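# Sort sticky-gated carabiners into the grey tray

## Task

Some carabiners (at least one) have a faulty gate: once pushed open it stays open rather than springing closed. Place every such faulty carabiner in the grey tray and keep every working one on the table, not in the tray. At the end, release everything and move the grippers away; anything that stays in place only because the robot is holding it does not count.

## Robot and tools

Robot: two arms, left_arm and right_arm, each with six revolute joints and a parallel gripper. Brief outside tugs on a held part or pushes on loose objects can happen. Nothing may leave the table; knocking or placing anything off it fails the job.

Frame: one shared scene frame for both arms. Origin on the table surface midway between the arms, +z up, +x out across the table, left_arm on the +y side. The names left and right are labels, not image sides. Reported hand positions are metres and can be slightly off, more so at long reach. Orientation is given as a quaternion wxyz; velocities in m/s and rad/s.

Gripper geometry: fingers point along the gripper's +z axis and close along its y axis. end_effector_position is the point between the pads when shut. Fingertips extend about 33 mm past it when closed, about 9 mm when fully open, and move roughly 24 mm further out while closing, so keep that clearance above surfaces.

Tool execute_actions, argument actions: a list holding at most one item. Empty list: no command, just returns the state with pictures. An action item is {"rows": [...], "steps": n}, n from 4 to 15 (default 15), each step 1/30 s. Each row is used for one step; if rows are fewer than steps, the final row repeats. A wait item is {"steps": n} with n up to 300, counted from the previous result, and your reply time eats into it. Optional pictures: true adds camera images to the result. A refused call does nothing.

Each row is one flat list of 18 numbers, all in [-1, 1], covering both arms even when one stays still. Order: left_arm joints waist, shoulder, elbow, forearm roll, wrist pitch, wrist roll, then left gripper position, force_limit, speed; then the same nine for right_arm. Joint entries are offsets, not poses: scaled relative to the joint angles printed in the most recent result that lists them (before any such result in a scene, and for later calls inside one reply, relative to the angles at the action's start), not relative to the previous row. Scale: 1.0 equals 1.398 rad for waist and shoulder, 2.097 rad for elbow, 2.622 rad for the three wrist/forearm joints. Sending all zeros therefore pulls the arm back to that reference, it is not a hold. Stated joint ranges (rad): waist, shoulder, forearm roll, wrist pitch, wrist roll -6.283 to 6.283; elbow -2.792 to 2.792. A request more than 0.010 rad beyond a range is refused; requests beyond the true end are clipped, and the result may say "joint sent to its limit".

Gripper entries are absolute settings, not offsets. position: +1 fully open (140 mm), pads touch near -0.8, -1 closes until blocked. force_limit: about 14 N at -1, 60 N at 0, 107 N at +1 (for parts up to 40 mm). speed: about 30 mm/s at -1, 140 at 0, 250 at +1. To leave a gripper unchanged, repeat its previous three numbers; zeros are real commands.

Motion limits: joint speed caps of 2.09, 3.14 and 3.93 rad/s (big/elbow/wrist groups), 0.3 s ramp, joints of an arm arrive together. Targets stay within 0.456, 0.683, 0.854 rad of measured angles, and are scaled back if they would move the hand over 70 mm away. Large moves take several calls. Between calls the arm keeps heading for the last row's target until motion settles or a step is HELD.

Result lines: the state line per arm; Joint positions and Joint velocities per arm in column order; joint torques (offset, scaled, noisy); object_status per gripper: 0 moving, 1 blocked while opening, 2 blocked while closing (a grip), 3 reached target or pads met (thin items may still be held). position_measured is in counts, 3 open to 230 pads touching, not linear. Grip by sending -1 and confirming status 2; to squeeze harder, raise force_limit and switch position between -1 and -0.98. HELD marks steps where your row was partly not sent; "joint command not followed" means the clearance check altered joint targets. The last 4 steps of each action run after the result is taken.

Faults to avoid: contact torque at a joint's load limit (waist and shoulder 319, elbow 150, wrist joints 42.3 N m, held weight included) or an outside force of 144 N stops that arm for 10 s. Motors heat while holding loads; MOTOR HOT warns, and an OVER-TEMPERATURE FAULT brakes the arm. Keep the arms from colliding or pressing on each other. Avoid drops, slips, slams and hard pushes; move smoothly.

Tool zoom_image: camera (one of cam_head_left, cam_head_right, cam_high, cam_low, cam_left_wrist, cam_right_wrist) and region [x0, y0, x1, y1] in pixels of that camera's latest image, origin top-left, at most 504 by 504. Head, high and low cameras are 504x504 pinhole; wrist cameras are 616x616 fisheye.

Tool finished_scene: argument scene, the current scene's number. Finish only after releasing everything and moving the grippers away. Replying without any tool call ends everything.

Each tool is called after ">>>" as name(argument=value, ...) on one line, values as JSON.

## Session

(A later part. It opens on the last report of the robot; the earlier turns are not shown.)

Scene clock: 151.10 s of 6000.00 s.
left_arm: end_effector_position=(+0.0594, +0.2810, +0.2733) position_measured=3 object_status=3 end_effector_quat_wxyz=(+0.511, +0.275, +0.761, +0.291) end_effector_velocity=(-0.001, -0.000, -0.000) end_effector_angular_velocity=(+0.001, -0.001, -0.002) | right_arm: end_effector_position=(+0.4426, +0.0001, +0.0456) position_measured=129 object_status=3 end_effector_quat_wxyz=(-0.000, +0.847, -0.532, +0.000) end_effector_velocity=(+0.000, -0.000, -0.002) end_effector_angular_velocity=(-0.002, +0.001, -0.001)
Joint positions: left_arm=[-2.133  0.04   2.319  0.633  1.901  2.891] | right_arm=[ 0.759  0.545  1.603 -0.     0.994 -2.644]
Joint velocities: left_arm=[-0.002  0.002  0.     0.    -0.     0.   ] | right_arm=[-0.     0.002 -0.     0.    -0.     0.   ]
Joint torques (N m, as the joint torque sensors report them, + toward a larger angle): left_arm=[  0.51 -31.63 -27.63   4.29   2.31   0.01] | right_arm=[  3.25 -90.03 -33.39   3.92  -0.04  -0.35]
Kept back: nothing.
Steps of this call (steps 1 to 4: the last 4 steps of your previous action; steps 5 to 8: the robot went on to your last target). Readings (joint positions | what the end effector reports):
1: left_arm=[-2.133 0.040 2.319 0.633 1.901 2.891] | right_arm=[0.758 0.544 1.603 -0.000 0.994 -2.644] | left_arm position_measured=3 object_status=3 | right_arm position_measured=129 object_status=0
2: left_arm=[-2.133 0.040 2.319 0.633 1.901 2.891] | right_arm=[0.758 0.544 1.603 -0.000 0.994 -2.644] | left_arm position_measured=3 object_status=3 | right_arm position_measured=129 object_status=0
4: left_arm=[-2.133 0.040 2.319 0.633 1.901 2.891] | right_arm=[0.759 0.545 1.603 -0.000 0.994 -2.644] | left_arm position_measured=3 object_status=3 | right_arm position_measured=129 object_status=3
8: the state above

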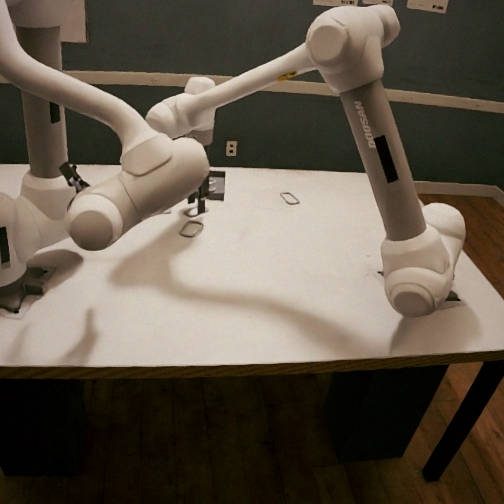

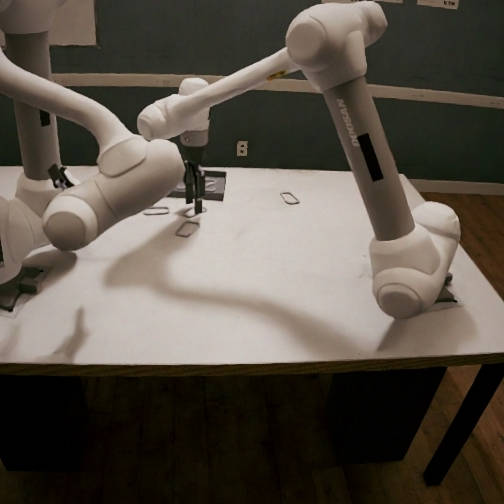

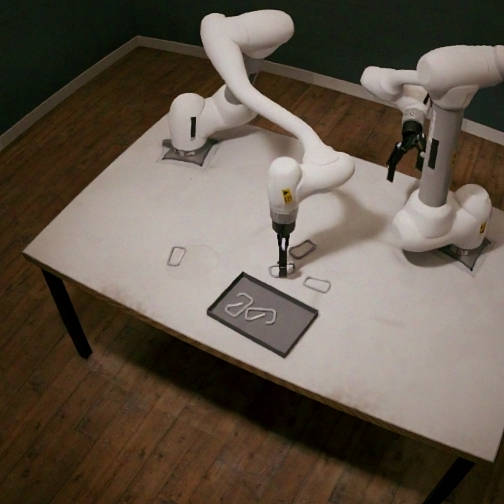

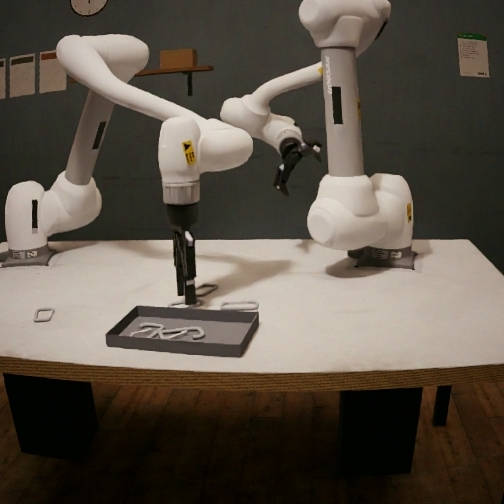

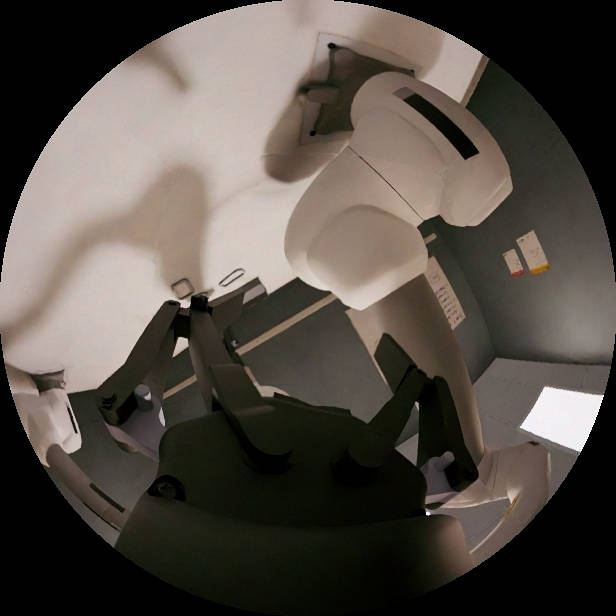

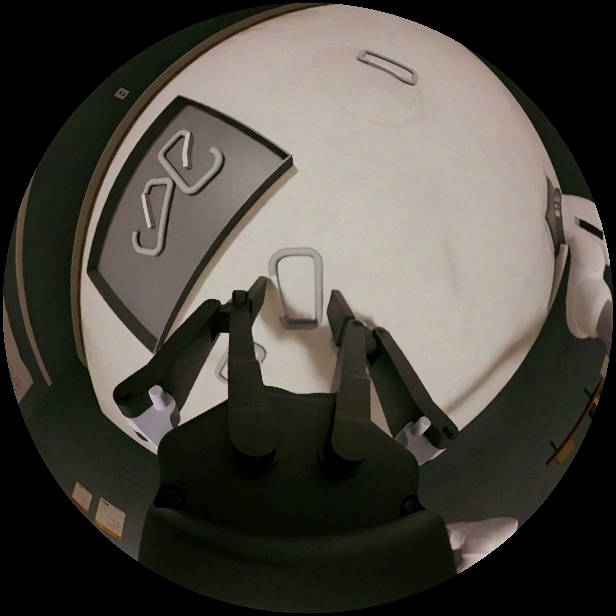

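>>> execute_actions(actions=[{"rows":[[0,0,0,0,0,0,1,0,0,0.0031,0.0041,-0.0039,0,0.001,0.0017,0,0,0],[0,0,0,0,0,0,1,0,0,0.0031,0.0041,-0.0039,0,0.001,0.0017,0,0,0],[0,0,0,0,0,0,1,0,0,0.0031,0.0041,-0.0039,0,0.001,0.0017,0,0,0],[0,0,0,0,0,0,1,0,0,0.0031,0.0041,-0.0039,0,0.001,0.0017,0,0,0],[0,0,0,0,0,0,1,0,0,0.0031,0.0041,-0.0039,0,0.001,0.0017,0,0,0],[0,0,0,0,0,0,1,0,0,0.0031,0.0096,-0.001,0,-0.0042,0.0017,0,0,0]],"steps":15}])

>>> execute_actions(actions=[{"steps":8}], pictures=true)

>>> zoom_image(camera="cam_right_wrist", region=[200, 200, 400, 400])

Scene clock: 151.73 s of 6000.00 s.
left_arm: end_effector_position=(+0.0594, +0.2810, +0.2733) position_measured=3 object_status=3 end_effector_quat_wxyz=(+0.511, +0.275, +0.761, +0.291) end_effector_velocity=(-0.000, -0.000, -0.000) end_effector_angular_velocity=(+0.001, -0.002, -0.000) | right_arm: end_effector_position=(+0.4418, +0.0048, +0.0369) position_measured=129 object_status=3 end_effector_quat_wxyz=(-0.000, +0.847, -0.532, +0.000) end_effector_velocity=(-0.000, +0.001, -0.013) end_effector_angular_velocity=(+0.001, -0.001, +0.001)
Joint positions: left_arm=[-2.133  0.04   2.319  0.633  1.901  2.891] | right_arm=[ 0.763  0.557  1.6   -0.     0.984 -2.64 ]
Joint velocities: left_arm=[-0.     0.002 -0.     0.    -0.    -0.001] | right_arm=[ 0.001  0.012  0.008 -0.    -0.022 -0.   ]
Joint torques (N m, as the joint torque sensors report them, + toward a larger angle): left_arm=[  0.09 -31.52 -27.65   4.43   2.18   0.21] | right_arm=[  4.11 -94.32 -34.86   3.79  -0.33   0.1 ]
Steps of this call (steps 1 to 8: the robot went on to your last target; steps 9 to 19: the first 11 steps of this action). Readings (joint positions | what the end effector reports):
9: left_arm=[-2.133 0.040 2.319 0.633 1.901 2.891] | right_arm=[0.759 0.545 1.603 -0.000 0.994 -2.644] | left_arm position_measured=3 object_status=3 | right_arm position_measured=129 object_status=3
10: left_arm=[-2.133 0.040 2.319 0.633 1.901 2.891] | right_arm=[0.760 0.546 1.601 -0.000 0.994 -2.643] | left_arm position_measured=3 object_status=3 | right_arm position_measured=129 object_status=3
12: left_arm=[-2.133 0.040 2.319 0.633 1.901 2.891] | right_arm=[0.762 0.549 1.597 -0.000 0.996 -2.641] | left_arm position_measured=3 object_status=3 | right_arm position_measured=129 object_status=3
16: left_arm=[-2.133 0.040 2.319 0.633 1.901 2.891] | right_arm=[0.763 0.554 1.598 -0.000 0.990 -2.640] | left_arm position_measured=3 object_status=3 | right_arm position_measured=129 object_status=3
19: the state above

Scene clock: 152.00 s of 6000.00 s.
left_arm: end_effector_position=(+0.0594, +0.2810, +0.2733) position_measured=3 object_status=3 end_effector_quat_wxyz=(+0.511, +0.275, +0.761, +0.291) end_effector_velocity=(+0.000, -0.000, +0.000) end_effector_angular_velocity=(+0.000, -0.000, -0.001) | right_arm: end_effector_position=(+0.4418, +0.0048, +0.0360) position_measured=129 object_status=3 end_effector_quat_wxyz=(-0.000, +0.847, -0.532, +0.000) end_effector_velocity=(+0.000, -0.000, -0.000) end_effector_angular_velocity=(-0.000, -0.000, -0.001)
Joint positions: left_arm=[-2.133  0.04   2.319  0.633  1.901  2.891] | right_arm=[ 0.763  0.558  1.6   -0.     0.983 -2.64 ]
Joint velocities: left_arm=[-0.    -0.     0.     0.001  0.     0.001] | right_arm=[-0.     0.     0.    -0.    -0.     0.001]
Joint torques (N m, as the joint torque sensors report them, + toward a larger angle): left_arm=[  0.11 -31.13 -27.86   4.36   2.25  -0.03] | right_arm=[  3.87 -93.27 -33.19   3.78  -0.14  -0.25]
Kept back: nothing.
Steps of this call (steps 1 to 4: the last 4 steps of your previous action; steps 5 to 8: the robot went on to your last target). Readings (joint positions | what the end effector reports):
1: left_arm=[-2.133 0.040 2.319 0.633 1.901 2.891] | right_arm=[0.763 0.558 1.600 -0.000 0.984 -2.640] | left_arm position_measured=3 object_status=3 | right_arm position_measured=129 object_status=3
2: left_arm=[-2.133 0.040 2.319 0.633 1.901 2.891] | right_arm=[0.763 0.558 1.600 -0.000 0.984 -2.640] | left_arm position_measured=3 object_status=3 | right_arm position_measured=129 object_status=3
4: left_arm=[-2.133 0.040 2.319 0.633 1.901 2.891] | right_arm=[0.763 0.558 1.600 -0.000 0.983 -2.640] | left_arm position_measured=3 object_status=3 | right_arm position_measured=129 object_status=3
8: the state above

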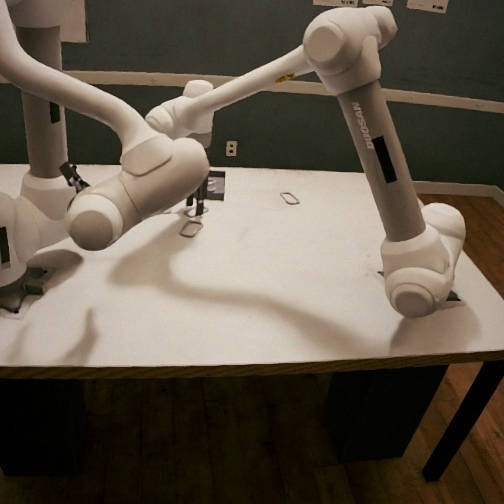

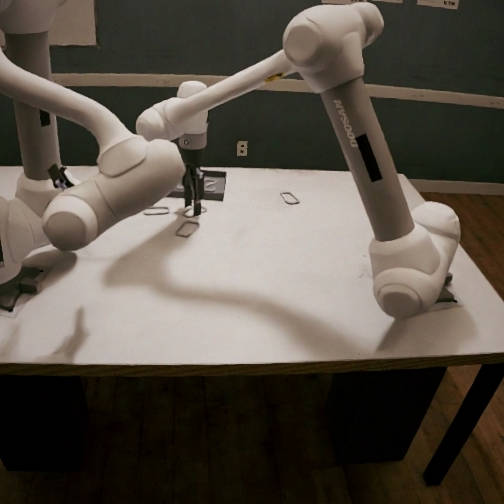

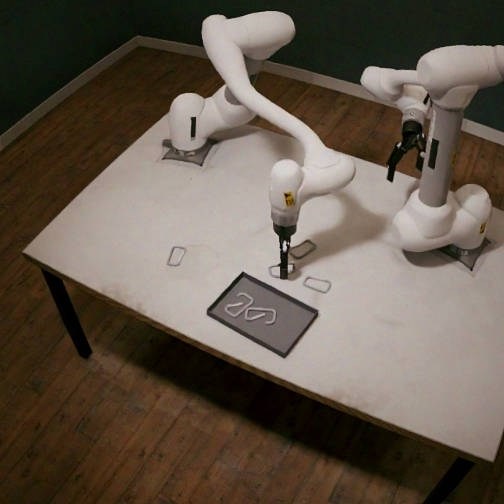

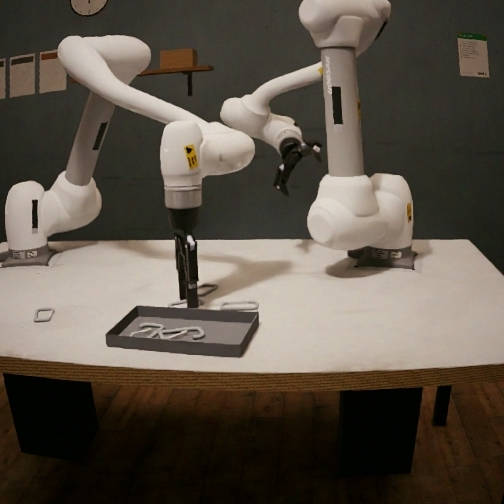

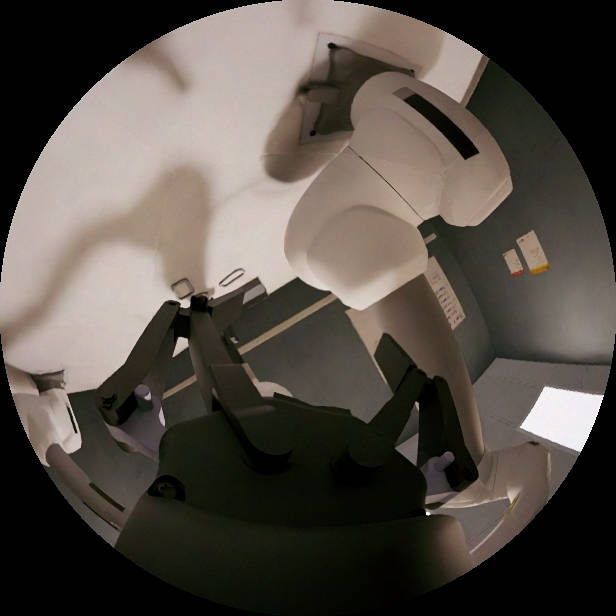

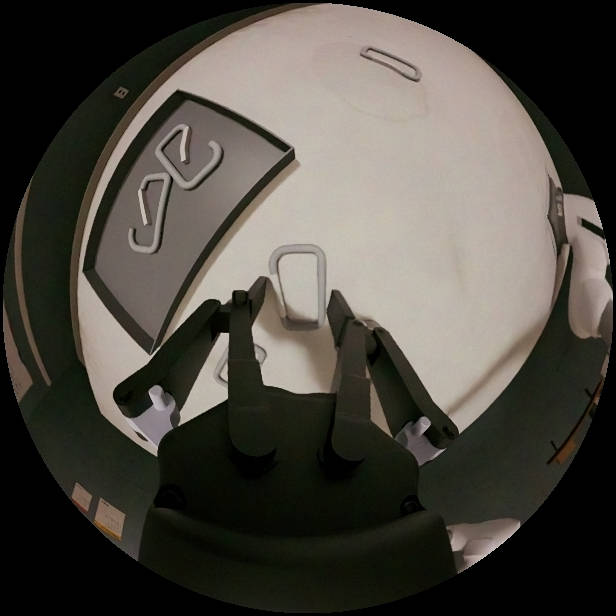

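Region (200, 200, 400, 400) of cam_right_wrist's 616x616 image, scaled by 2.520, with more detail than that image has.

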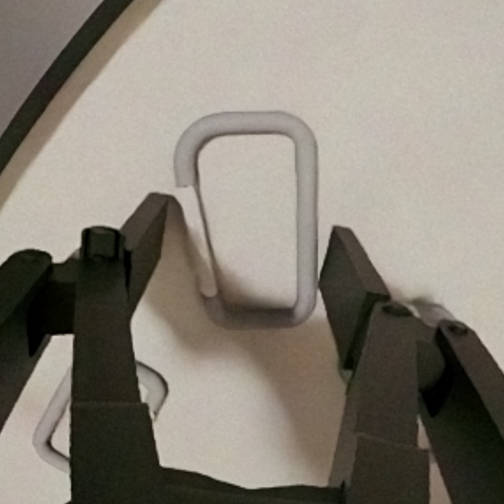

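>>> execute_actions(actions=[{"rows":[[0,0,0,0,0,0,1,0,0,0,-0.0006,-0.0003,0,0.0006,0,0,0,0],[0,0,0,0,0,0,1,0,0,0,-0.0006,-0.0003,0,0.0006,0,0,0,0],[0,0,0,0,0,0,1,0,0,0,-0.0006,-0.0003,0,0.0006,0,0,0,0],[0,0,0,0,0,0,1,0,0,0,-0.0006,-0.0003,0,0.0006,0,-0.47,0,-0.8]],"steps":15}])

>>> execute_actions(actions=[{"steps":18}], pictures=true)

>>> zoom_image(camera="cam_right_wrist", region=[200, 200, 400, 400])

Scene clock: 152.53 s of 6000.00 s.
left_arm: end_effector_position=(+0.0594, +0.2810, +0.2733) position_measured=3 object_status=3 end_effector_quat_wxyz=(+0.511, +0.275, +0.761, +0.291) end_effector_velocity=(-0.000, +0.000, +0.000) end_effector_angular_velocity=(-0.002, +0.001, +0.000) | right_arm: end_effector_position=(+0.4418, +0.0048, +0.0369) position_measured=146 object_status=0 end_effector_quat_wxyz=(+0.000, +0.847, -0.532, +0.000) end_effector_velocity=(+0.001, +0.001, +0.003) end_effector_angular_velocity=(+0.003, -0.002, +0.000)
Joint positions: left_arm=[-2.133  0.04   2.319  0.633  1.901  2.891] | right_arm=[ 0.763  0.557  1.6   -0.     0.985 -2.64 ]
Joint velocities: left_arm=[-0.    -0.001 -0.    -0.    -0.    -0.002] | right_arm=[-0.    -0.002 -0.002 -0.     0.001 -0.   ]
Joint torques (N m, as the joint torque sensors report them, + toward a larger angle): left_arm=[ -0.44 -31.37 -27.64   4.34   2.3    0.  ] | right_arm=[  2.96 -84.73 -31.03   3.44  -0.62  -0.46]
Steps of this call (steps 1 to 5: the robot went on to your last target; steps 6 to 16: the first 11 steps of this action). Readings (joint positions | what the end effector reports):
6: left_arm=[-2.133 0.040 2.319 0.633 1.901 2.891] | right_arm=[0.763 0.558 1.600 -0.000 0.983 -2.640] | left_arm position_measured=3 object_status=3 | right_arm position_measured=129 object_status=3
7: left_arm=[-2.133 0.040 2.319 0.633 1.901 2.891] | right_arm=[0.763 0.558 1.600 -0.000 0.983 -2.640] | left_arm position_measured=3 object_status=3 | right_arm position_measured=129 object_status=3
9: left_arm=[-2.133 0.040 2.319 0.633 1.901 2.891] | right_arm=[0.763 0.558 1.600 -0.000 0.984 -2.640] | left_arm position_measured=3 object_status=3 | right_arm position_measured=129 object_status=0
13: left_arm=[-2.133 0.040 2.319 0.633 1.901 2.891] | right_arm=[0.763 0.557 1.600 -0.000 0.984 -2.640] | left_arm position_measured=3 object_status=3 | right_arm position_measured=138 object_status=0
16: the state above

Scene clock: 153.13 s of 6000.00 s.
left_arm: end_effector_position=(+0.0594, +0.2810, +0.2733) position_measured=3 object_status=3 end_effector_quat_wxyz=(+0.511, +0.275, +0.761, +0.291) end_effector_velocity=(+0.001, +0.000, -0.000) end_effector_angular_velocity=(+0.002, -0.001, +0.002) | right_arm: end_effector_position=(+0.4418, +0.0049, +0.0373) position_measured=175 object_status=2 end_effector_quat_wxyz=(-0.000, +0.847, -0.532, +0.000) end_effector_velocity=(-0.000, -0.000, +0.000) end_effector_angular_velocity=(+0.000, +0.000, +0.000)
Joint positions: left_arm=[-2.133  0.04   2.319  0.633  1.901  2.891] | right_arm=[ 0.763  0.557  1.6   -0.     0.985 -2.64 ]
Joint velocities: left_arm=[0.002 0.001 0.    0.    0.    0.001] | right_arm=[-0.    -0.001  0.001  0.    -0.    -0.   ]
Joint torques (N m, as the joint torque sensors report them, + toward a larger angle): left_arm=[ -0.57 -31.51 -27.6    4.34   2.23  -0.03] | right_arm=[ -1.05 -45.64 -11.34   1.8   -3.55  -0.34]
Kept back: nothing.
Steps of this call (steps 1 to 4: the last 4 steps of your previous action; steps 5 to 15: the robot went on to your last target; steps 16 to 18: nothing new was sent). Readings (joint positions | what the end effector reports):
1: left_arm=[-2.133 0.040 2.319 0.633 1.901 2.891] | right_arm=[0.763 0.557 1.600 -0.000 0.985 -2.640] | left_arm position_measured=3 object_status=3 | right_arm position_measured=149 object_status=0
2: left_arm=[-2.133 0.040 2.319 0.633 1.901 2.891] | right_arm=[0.763 0.557 1.600 -0.000 0.985 -2.640] | left_arm position_measured=3 object_status=3 | right_arm position_measured=152 object_status=0
4: left_arm=[-2.133 0.040 2.319 0.633 1.901 2.891] | right_arm=[0.763 0.557 1.600 -0.000 0.985 -2.640] | left_arm position_measured=3 object_status=3 | right_arm position_measured=158 object_status=0
8: left_arm=[-2.133 0.040 2.319 0.633 1.901 2.891] | right_arm=[0.763 0.557 1.600 -0.000 0.985 -2.640] | left_arm position_measured=3 object_status=3 | right_arm position_measured=169 object_status=0
18: the state above
All arms were judged still, so your last target was given up. Only a new action makes them travel on or press farther. Fingers that are still opening or closing keep moving.

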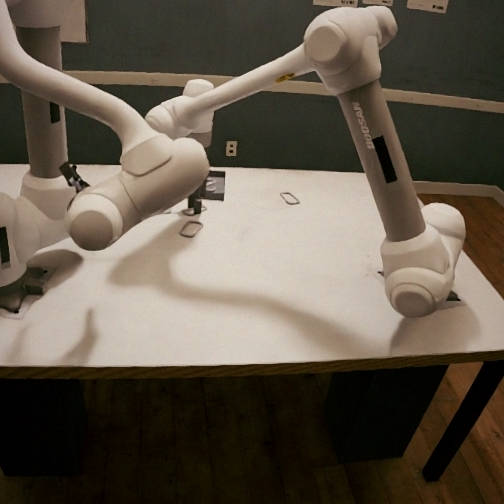

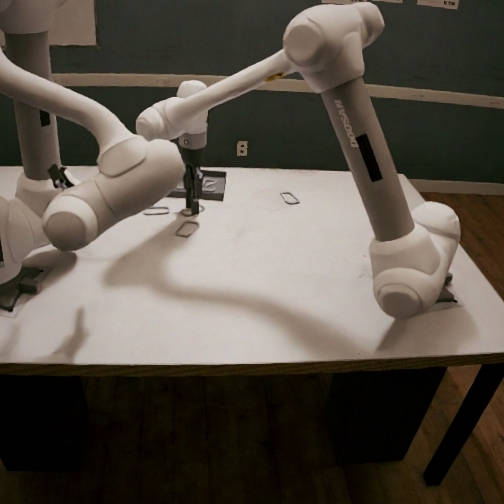

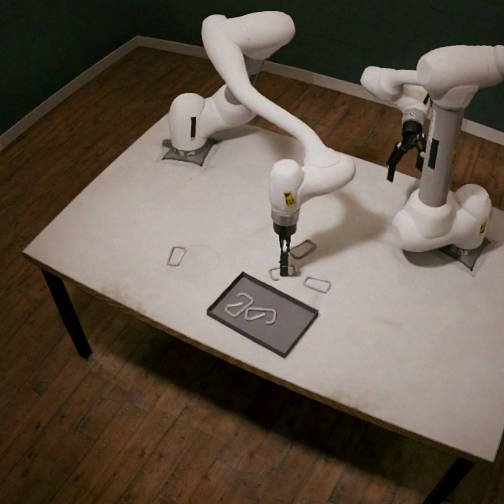

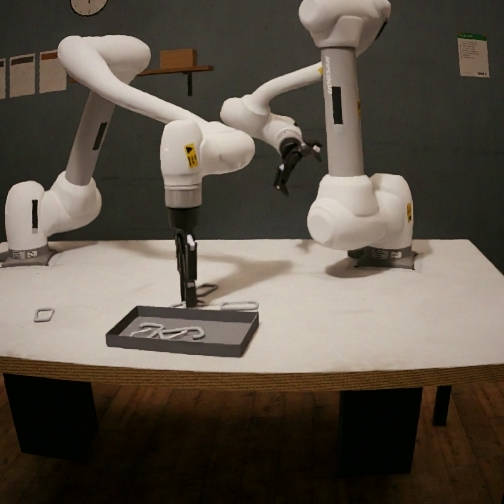

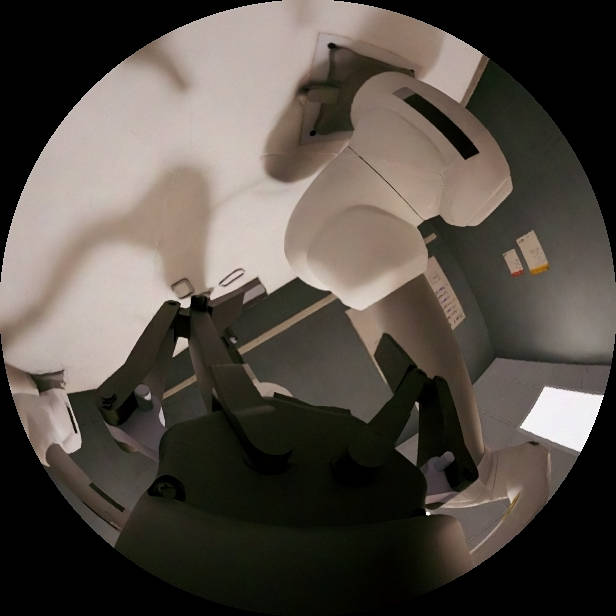

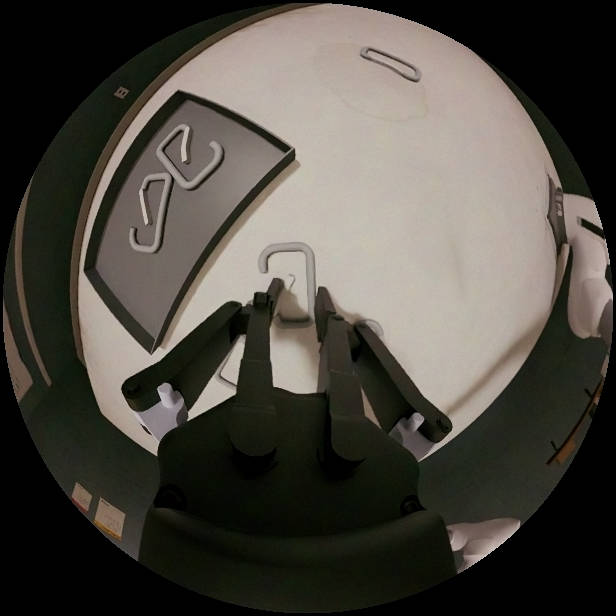

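Region (200, 200, 400, 400) of cam_right_wrist's 616x616 image, scaled by 2.520, with more detail than that image has.

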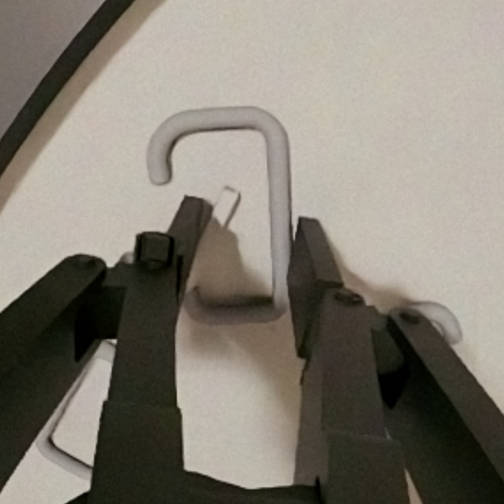

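>>> execute_actions(actions=[{"rows":[[0,0,0,0,0,0,1,0,0,0,-0.0006,-0.0003,0,0.0006,0,-0.49,0,-0.8]],"steps":15}])

>>> execute_actions(actions=[{"steps":6}], pictures=true)

>>> zoom_image(camera="cam_right_wrist", region=[200, 200, 400, 400])

>>> execute_actions(actions=[{"rows":[[0,0,0,0,0,0,1,0,0,0,0,0,0,0,0,0.05,0,-0.3],[0,0,0,0,0,0,1,0,0,0,0,0,0,0,0,0.05,0,-0.3],[0,0,0,0,0,0,1,0,0,0,0,0,0,0,0,0.05,0,-0.3],[0,0,0,0,0,0,1,0,0,0,0,0,0,0,0,0.05,0,-0.3],[0,0,0,0,0,0,1,0,0,0,0,0,0,0,0,0.05,0,-0.3],[0,0,0,0,0,0,1,0,0,0,-0.002,-0.001,0,0.002,0,0.05,0,-0.3],[0,0,0,0,0,0,1,0,0,0,-0.026,-0.013,0,0.024,0,0.05,0,-0.3]],"steps":15}])

>>> execute_actions(actions=[{"steps":12}], pictures=true)

>>> zoom_image(camera="cam_right_wrist", region=[200, 200, 400, 400])

Scene clock: 153.83 s of 6000.00 s.
left_arm: end_effector_position=(+0.0594, +0.2810, +0.2733) position_measured=3 object_status=3 end_effector_quat_wxyz=(+0.511, +0.275, +0.761, +0.291) end_effector_velocity=(+0.000, -0.000, +0.000) end_effector_angular_velocity=(-0.001, -0.001, -0.002) | right_arm: end_effector_position=(+0.4417, +0.0048, +0.0379) position_measured=176 object_status=2 end_effector_quat_wxyz=(+0.000, +0.847, -0.532, +0.000) end_effector_velocity=(+0.000, +0.000, +0.002) end_effector_angular_velocity=(+0.001, -0.001, +0.000)
Joint positions: left_arm=[-2.133  0.04   2.319  0.633  1.901  2.891] | right_arm=[ 0.763  0.556  1.599 -0.     0.986 -2.64 ]
Joint velocities: left_arm=[-0.     0.     0.     0.002 -0.     0.   ] | right_arm=[ 0.    -0.003 -0.    -0.     0.001  0.   ]
Joint torques (N m, as the joint torque sensors report them, + toward a larger angle): left_arm=[ -0.77 -31.68 -27.77   4.26   2.15   0.04] | right_arm=[  0.42 -67.7  -20.13   2.09   0.19  -0.49]
Steps of this call (steps 1 to 10: nothing new was sent; steps 11 to 21: the first 11 steps of this action). Readings (joint positions | what the end effector reports):
11: left_arm=[-2.133 0.040 2.319 0.633 1.901 2.891] | right_arm=[0.763 0.557 1.600 -0.000 0.985 -2.640] | left_arm position_measured=3 object_status=3 | right_arm position_measured=175 object_status=0
12: left_arm=[-2.133 0.040 2.319 0.633 1.901 2.891] | right_arm=[0.763 0.557 1.600 -0.000 0.985 -2.640] | left_arm position_measured=3 object_status=3 | right_arm position_measured=175 object_status=0
14: left_arm=[-2.133 0.040 2.319 0.633 1.901 2.891] | right_arm=[0.763 0.557 1.600 -0.000 0.985 -2.640] | left_arm position_measured=3 object_status=3 | right_arm position_measured=175 object_status=0
18: left_arm=[-2.133 0.040 2.319 0.633 1.901 2.891] | right_arm=[0.763 0.557 1.599 -0.000 0.986 -2.640] | left_arm position_measured=3 object_status=3 | right_arm position_measured=175 object_status=2
21: the state above

Scene clock: 154.03 s of 6000.00 s.
left_arm: end_effector_position=(+0.0594, +0.2810, +0.2733) position_measured=3 object_status=3 end_effector_quat_wxyz=(+0.511, +0.275, +0.761, +0.291) end_effector_velocity=(-0.000, -0.000, +0.000) end_effector_angular_velocity=(-0.000, +0.000, -0.002) | right_arm: end_effector_position=(+0.4418, +0.0048, +0.0381) position_measured=176 object_status=2 end_effector_quat_wxyz=(-0.000, +0.847, -0.532, +0.000) end_effector_velocity=(+0.000, +0.001, +0.002) end_effector_angular_velocity=(+0.002, -0.002, -0.000)
Joint positions: left_arm=[-2.133  0.04   2.319  0.633  1.901  2.891] | right_arm=[ 0.763  0.556  1.599 -0.     0.986 -2.64 ]
Joint velocities: left_arm=[-0.001 -0.001 -0.     0.001 -0.     0.   ] | right_arm=[-0.    -0.002 -0.001  0.    -0.     0.   ]
Joint torques (N m, as the joint torque sensors report them, + toward a larger angle): left_arm=[ -0.05 -30.59 -27.68   4.34   2.11   0.  ] | right_arm=[ -1.31 -74.37 -22.02   2.15   0.16  -0.17]
Kept back: nothing.
Steps of this call (steps 1 to 4: the last 4 steps of your previous action; steps 5 to 6: the robot went on to your last target). Readings (joint positions | what the end effector reports):
1: left_arm=[-2.133 0.040 2.319 0.633 1.901 2.891] | right_arm=[0.763 0.556 1.599 -0.000 0.986 -2.640] | left_arm position_measured=3 object_status=3 | right_arm position_measured=176 object_status=2
2: left_arm=[-2.133 0.040 2.319 0.633 1.901 2.891] | right_arm=[0.763 0.556 1.599 -0.000 0.986 -2.640] | left_arm position_measured=3 object_status=3 | right_arm position_measured=176 object_status=2
4: left_arm=[-2.133 0.040 2.319 0.633 1.901 2.891] | right_arm=[0.763 0.556 1.599 -0.000 0.986 -2.640] | left_arm position_measured=3 object_status=3 | right_arm position_measured=176 object_status=2
6: the state above

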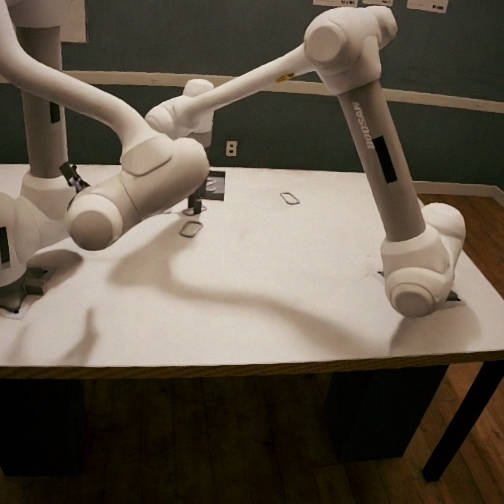

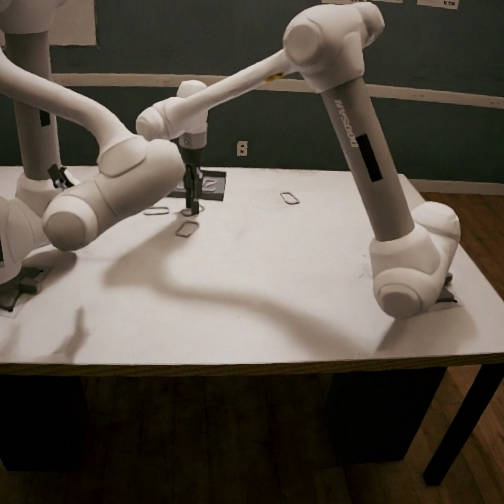

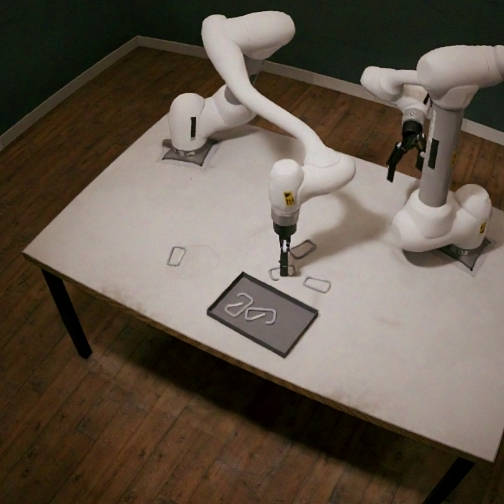

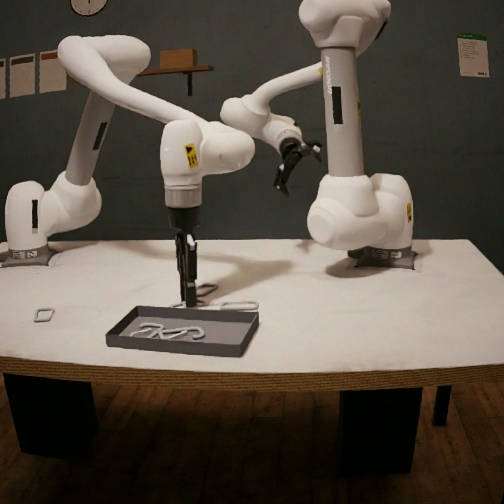

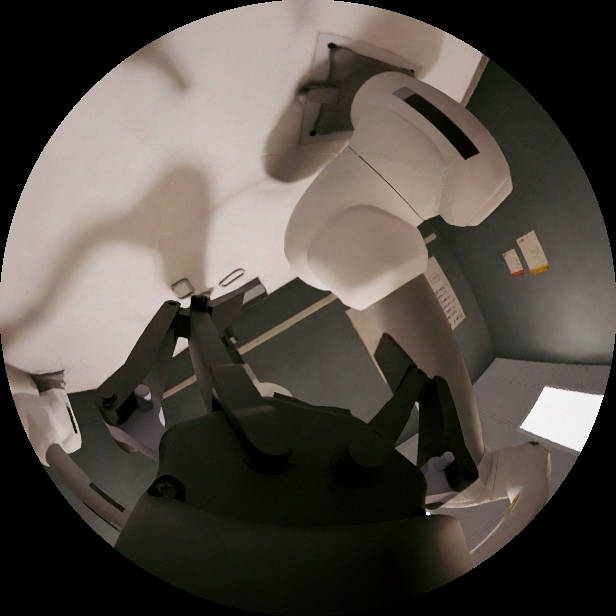

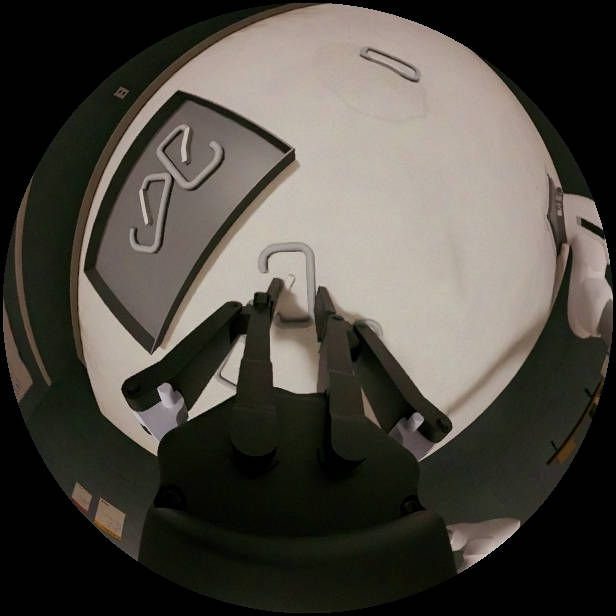

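Region (200, 200, 400, 400) of cam_right_wrist's 616x616 image, scaled by 2.520, with more detail than that image has.

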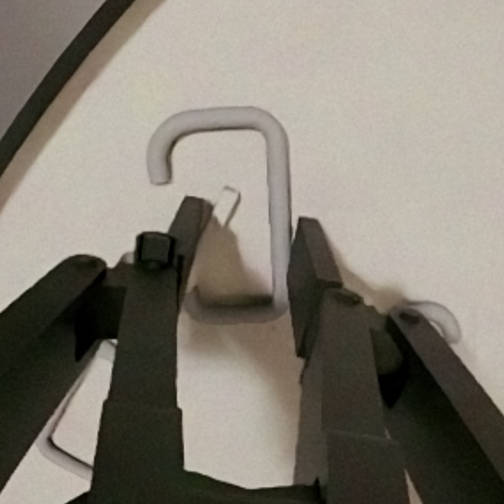

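Scene clock: 154.40 s of 6000.00 s.
left_arm: end_effector_position=(+0.0594, +0.2810, +0.2733) position_measured=3 object_status=3 end_effector_quat_wxyz=(+0.511, +0.275, +0.761, +0.291) end_effector_velocity=(-0.000, +0.000, -0.000) end_effector_angular_velocity=(+0.002, +0.000, -0.001) | right_arm: end_effector_position=(+0.4419, +0.0049, +0.0720) position_measured=123 object_status=0 end_effector_quat_wxyz=(-0.001, +0.847, -0.532, +0.000) end_effector_velocity=(-0.005, -0.007, +0.152) end_effector_angular_velocity=(-0.002, +0.001, -0.000)
Joint positions: left_arm=[-2.133  0.04   2.319  0.633  1.901  2.891] | right_arm=[ 0.763  0.527  1.577 -0.     1.036 -2.64 ]
Joint velocities: left_arm=[-0.001 -0.     0.    -0.     0.     0.002] | right_arm=[ 0.    -0.135 -0.092  0.     0.229  0.   ]
Joint torques (N m, as the joint torque sensors report them, + toward a larger angle): left_arm=[ -0.14 -31.7  -27.63   4.34   2.15   0.08] | right_arm=[  0.93 -56.18 -20.91   2.38  -0.23  -0.22]
Steps of this call (steps 1 to 11: the first 11 steps of this action). Readings (joint positions | what the end effector reports):
1: left_arm=[-2.133 0.040 2.319 0.633 1.901 2.891] | right_arm=[0.763 0.556 1.599 -0.000 0.986 -2.640] | left_arm position_measured=3 object_status=3 | right_arm position_measured=176 object_status=0
2: left_arm=[-2.133 0.040 2.319 0.633 1.901 2.891] | right_arm=[0.763 0.556 1.599 -0.000 0.986 -2.640] | left_arm position_measured=3 object_status=3 | right_arm position_measured=176 object_status=0
4: left_arm=[-2.133 0.040 2.319 0.633 1.901 2.891] | right_arm=[0.763 0.556 1.599 -0.000 0.986 -2.640] | left_arm position_measured=3 object_status=3 | right_arm position_measured=162 object_status=0
8: left_arm=[-2.133 0.040 2.319 0.633 1.901 2.891] | right_arm=[0.763 0.552 1.596 -0.000 0.996 -2.640] | left_arm position_measured=3 object_status=3 | right_arm position_measured=139 object_status=0
11: the state above

Scene clock: 154.80 s of 6000.00 s.
left_arm: end_effector_position=(+0.0594, +0.2810, +0.2733) position_measured=3 object_status=3 end_effector_quat_wxyz=(+0.511, +0.275, +0.761, +0.291) end_effector_velocity=(-0.000, -0.000, -0.000) end_effector_angular_velocity=(+0.001, -0.001, -0.001) | right_arm: end_effector_position=(+0.4415, +0.0044, +0.0799) position_measured=123 object_status=3 end_effector_quat_wxyz=(-0.000, +0.847, -0.532, +0.000) end_effector_velocity=(+0.001, -0.000, +0.002) end_effector_angular_velocity=(+0.002, -0.002, +0.001)
Joint positions: left_arm=[-2.133  0.04   2.319  0.633  1.901  2.891] | right_arm=[ 0.763  0.52   1.572 -0.     1.049 -2.64 ]
Joint velocities: left_arm=[-0.001  0.001 -0.     0.001 -0.     0.001] | right_arm=[-0.    -0.002 -0.    -0.    -0.    -0.001]
Joint torques (N m, as the joint torque sensors report them, + toward a larger angle): left_arm=[ -0.16 -31.05 -27.68   4.35   2.24  -0.01] | right_arm=[  4.71 -88.27 -34.4    4.14  -0.16  -0.4 ]
Kept back: nothing.
Steps of this call (steps 1 to 4: the last 4 steps of your previous action; steps 5 to 12: the robot went on to your last target). Readings (joint positions | what the end effector reports):
1: left_arm=[-2.133 0.040 2.319 0.633 1.901 2.891] | right_arm=[0.763 0.523 1.575 -0.000 1.042 -2.640] | left_arm position_measured=3 object_status=3 | right_arm position_measured=123 object_status=0
2: left_arm=[-2.133 0.040 2.319 0.633 1.901 2.891] | right_arm=[0.763 0.522 1.574 -0.000 1.045 -2.640] | left_arm position_measured=3 object_status=3 | right_arm position_measured=123 object_status=0
4: left_arm=[-2.133 0.040 2.319 0.633 1.901 2.891] | right_arm=[0.763 0.521 1.573 -0.000 1.048 -2.640] | left_arm position_measured=3 object_status=3 | right_arm position_measured=123 object_status=0
8: left_arm=[-2.133 0.040 2.319 0.633 1.901 2.891] | right_arm=[0.763 0.520 1.572 -0.000 1.049 -2.640] | left_arm position_measured=3 object_status=3 | right_arm position_measured=123 object_status=3
12: the state above

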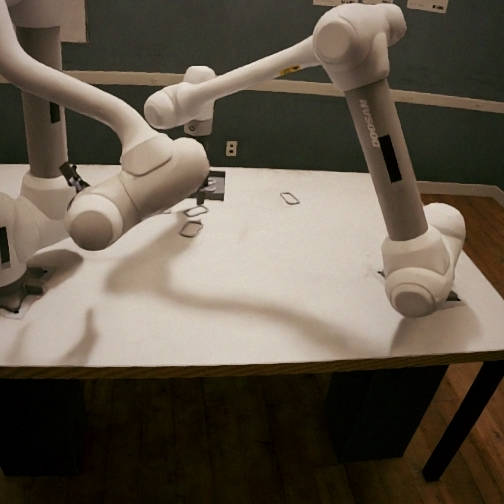

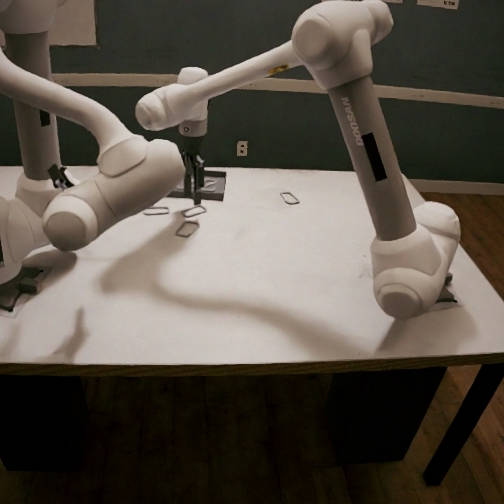

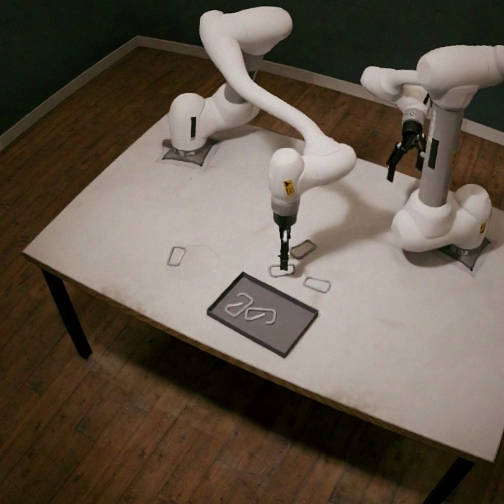

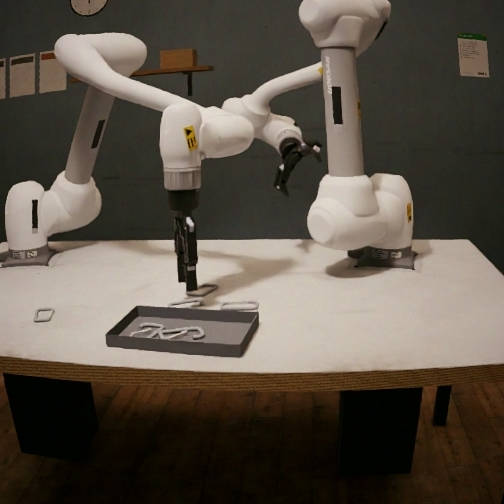

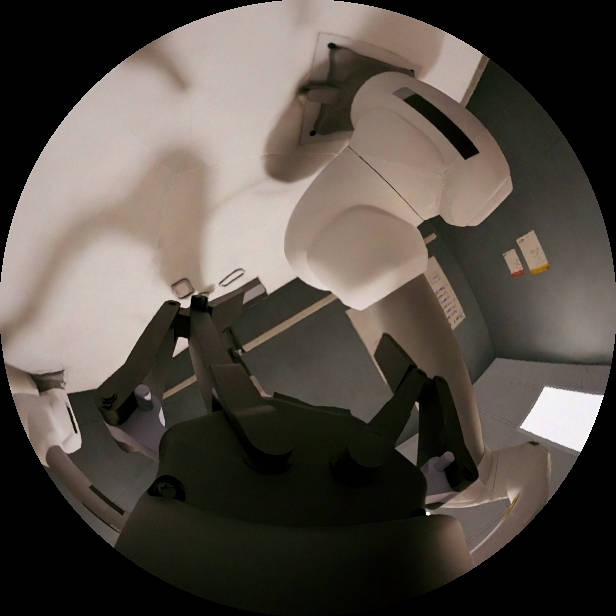

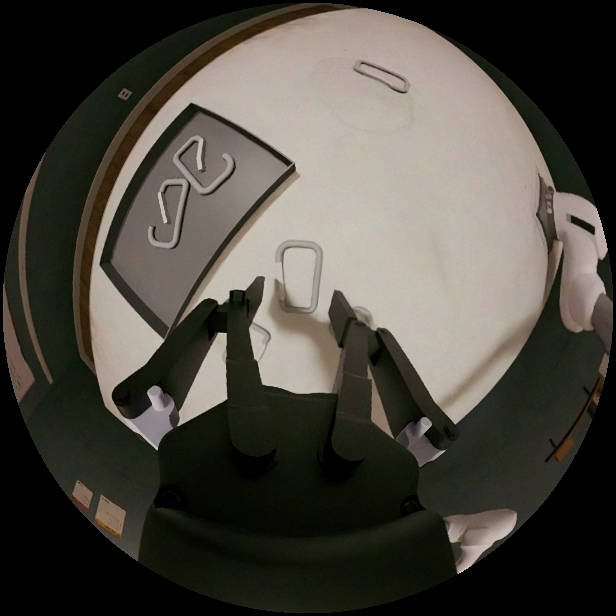

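Region (200, 200, 400, 400) of cam_right_wrist's 616x616 image, scaled by 2.520, with more detail than that image has.

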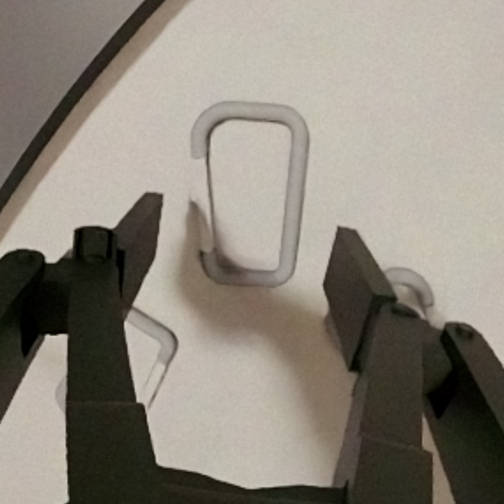

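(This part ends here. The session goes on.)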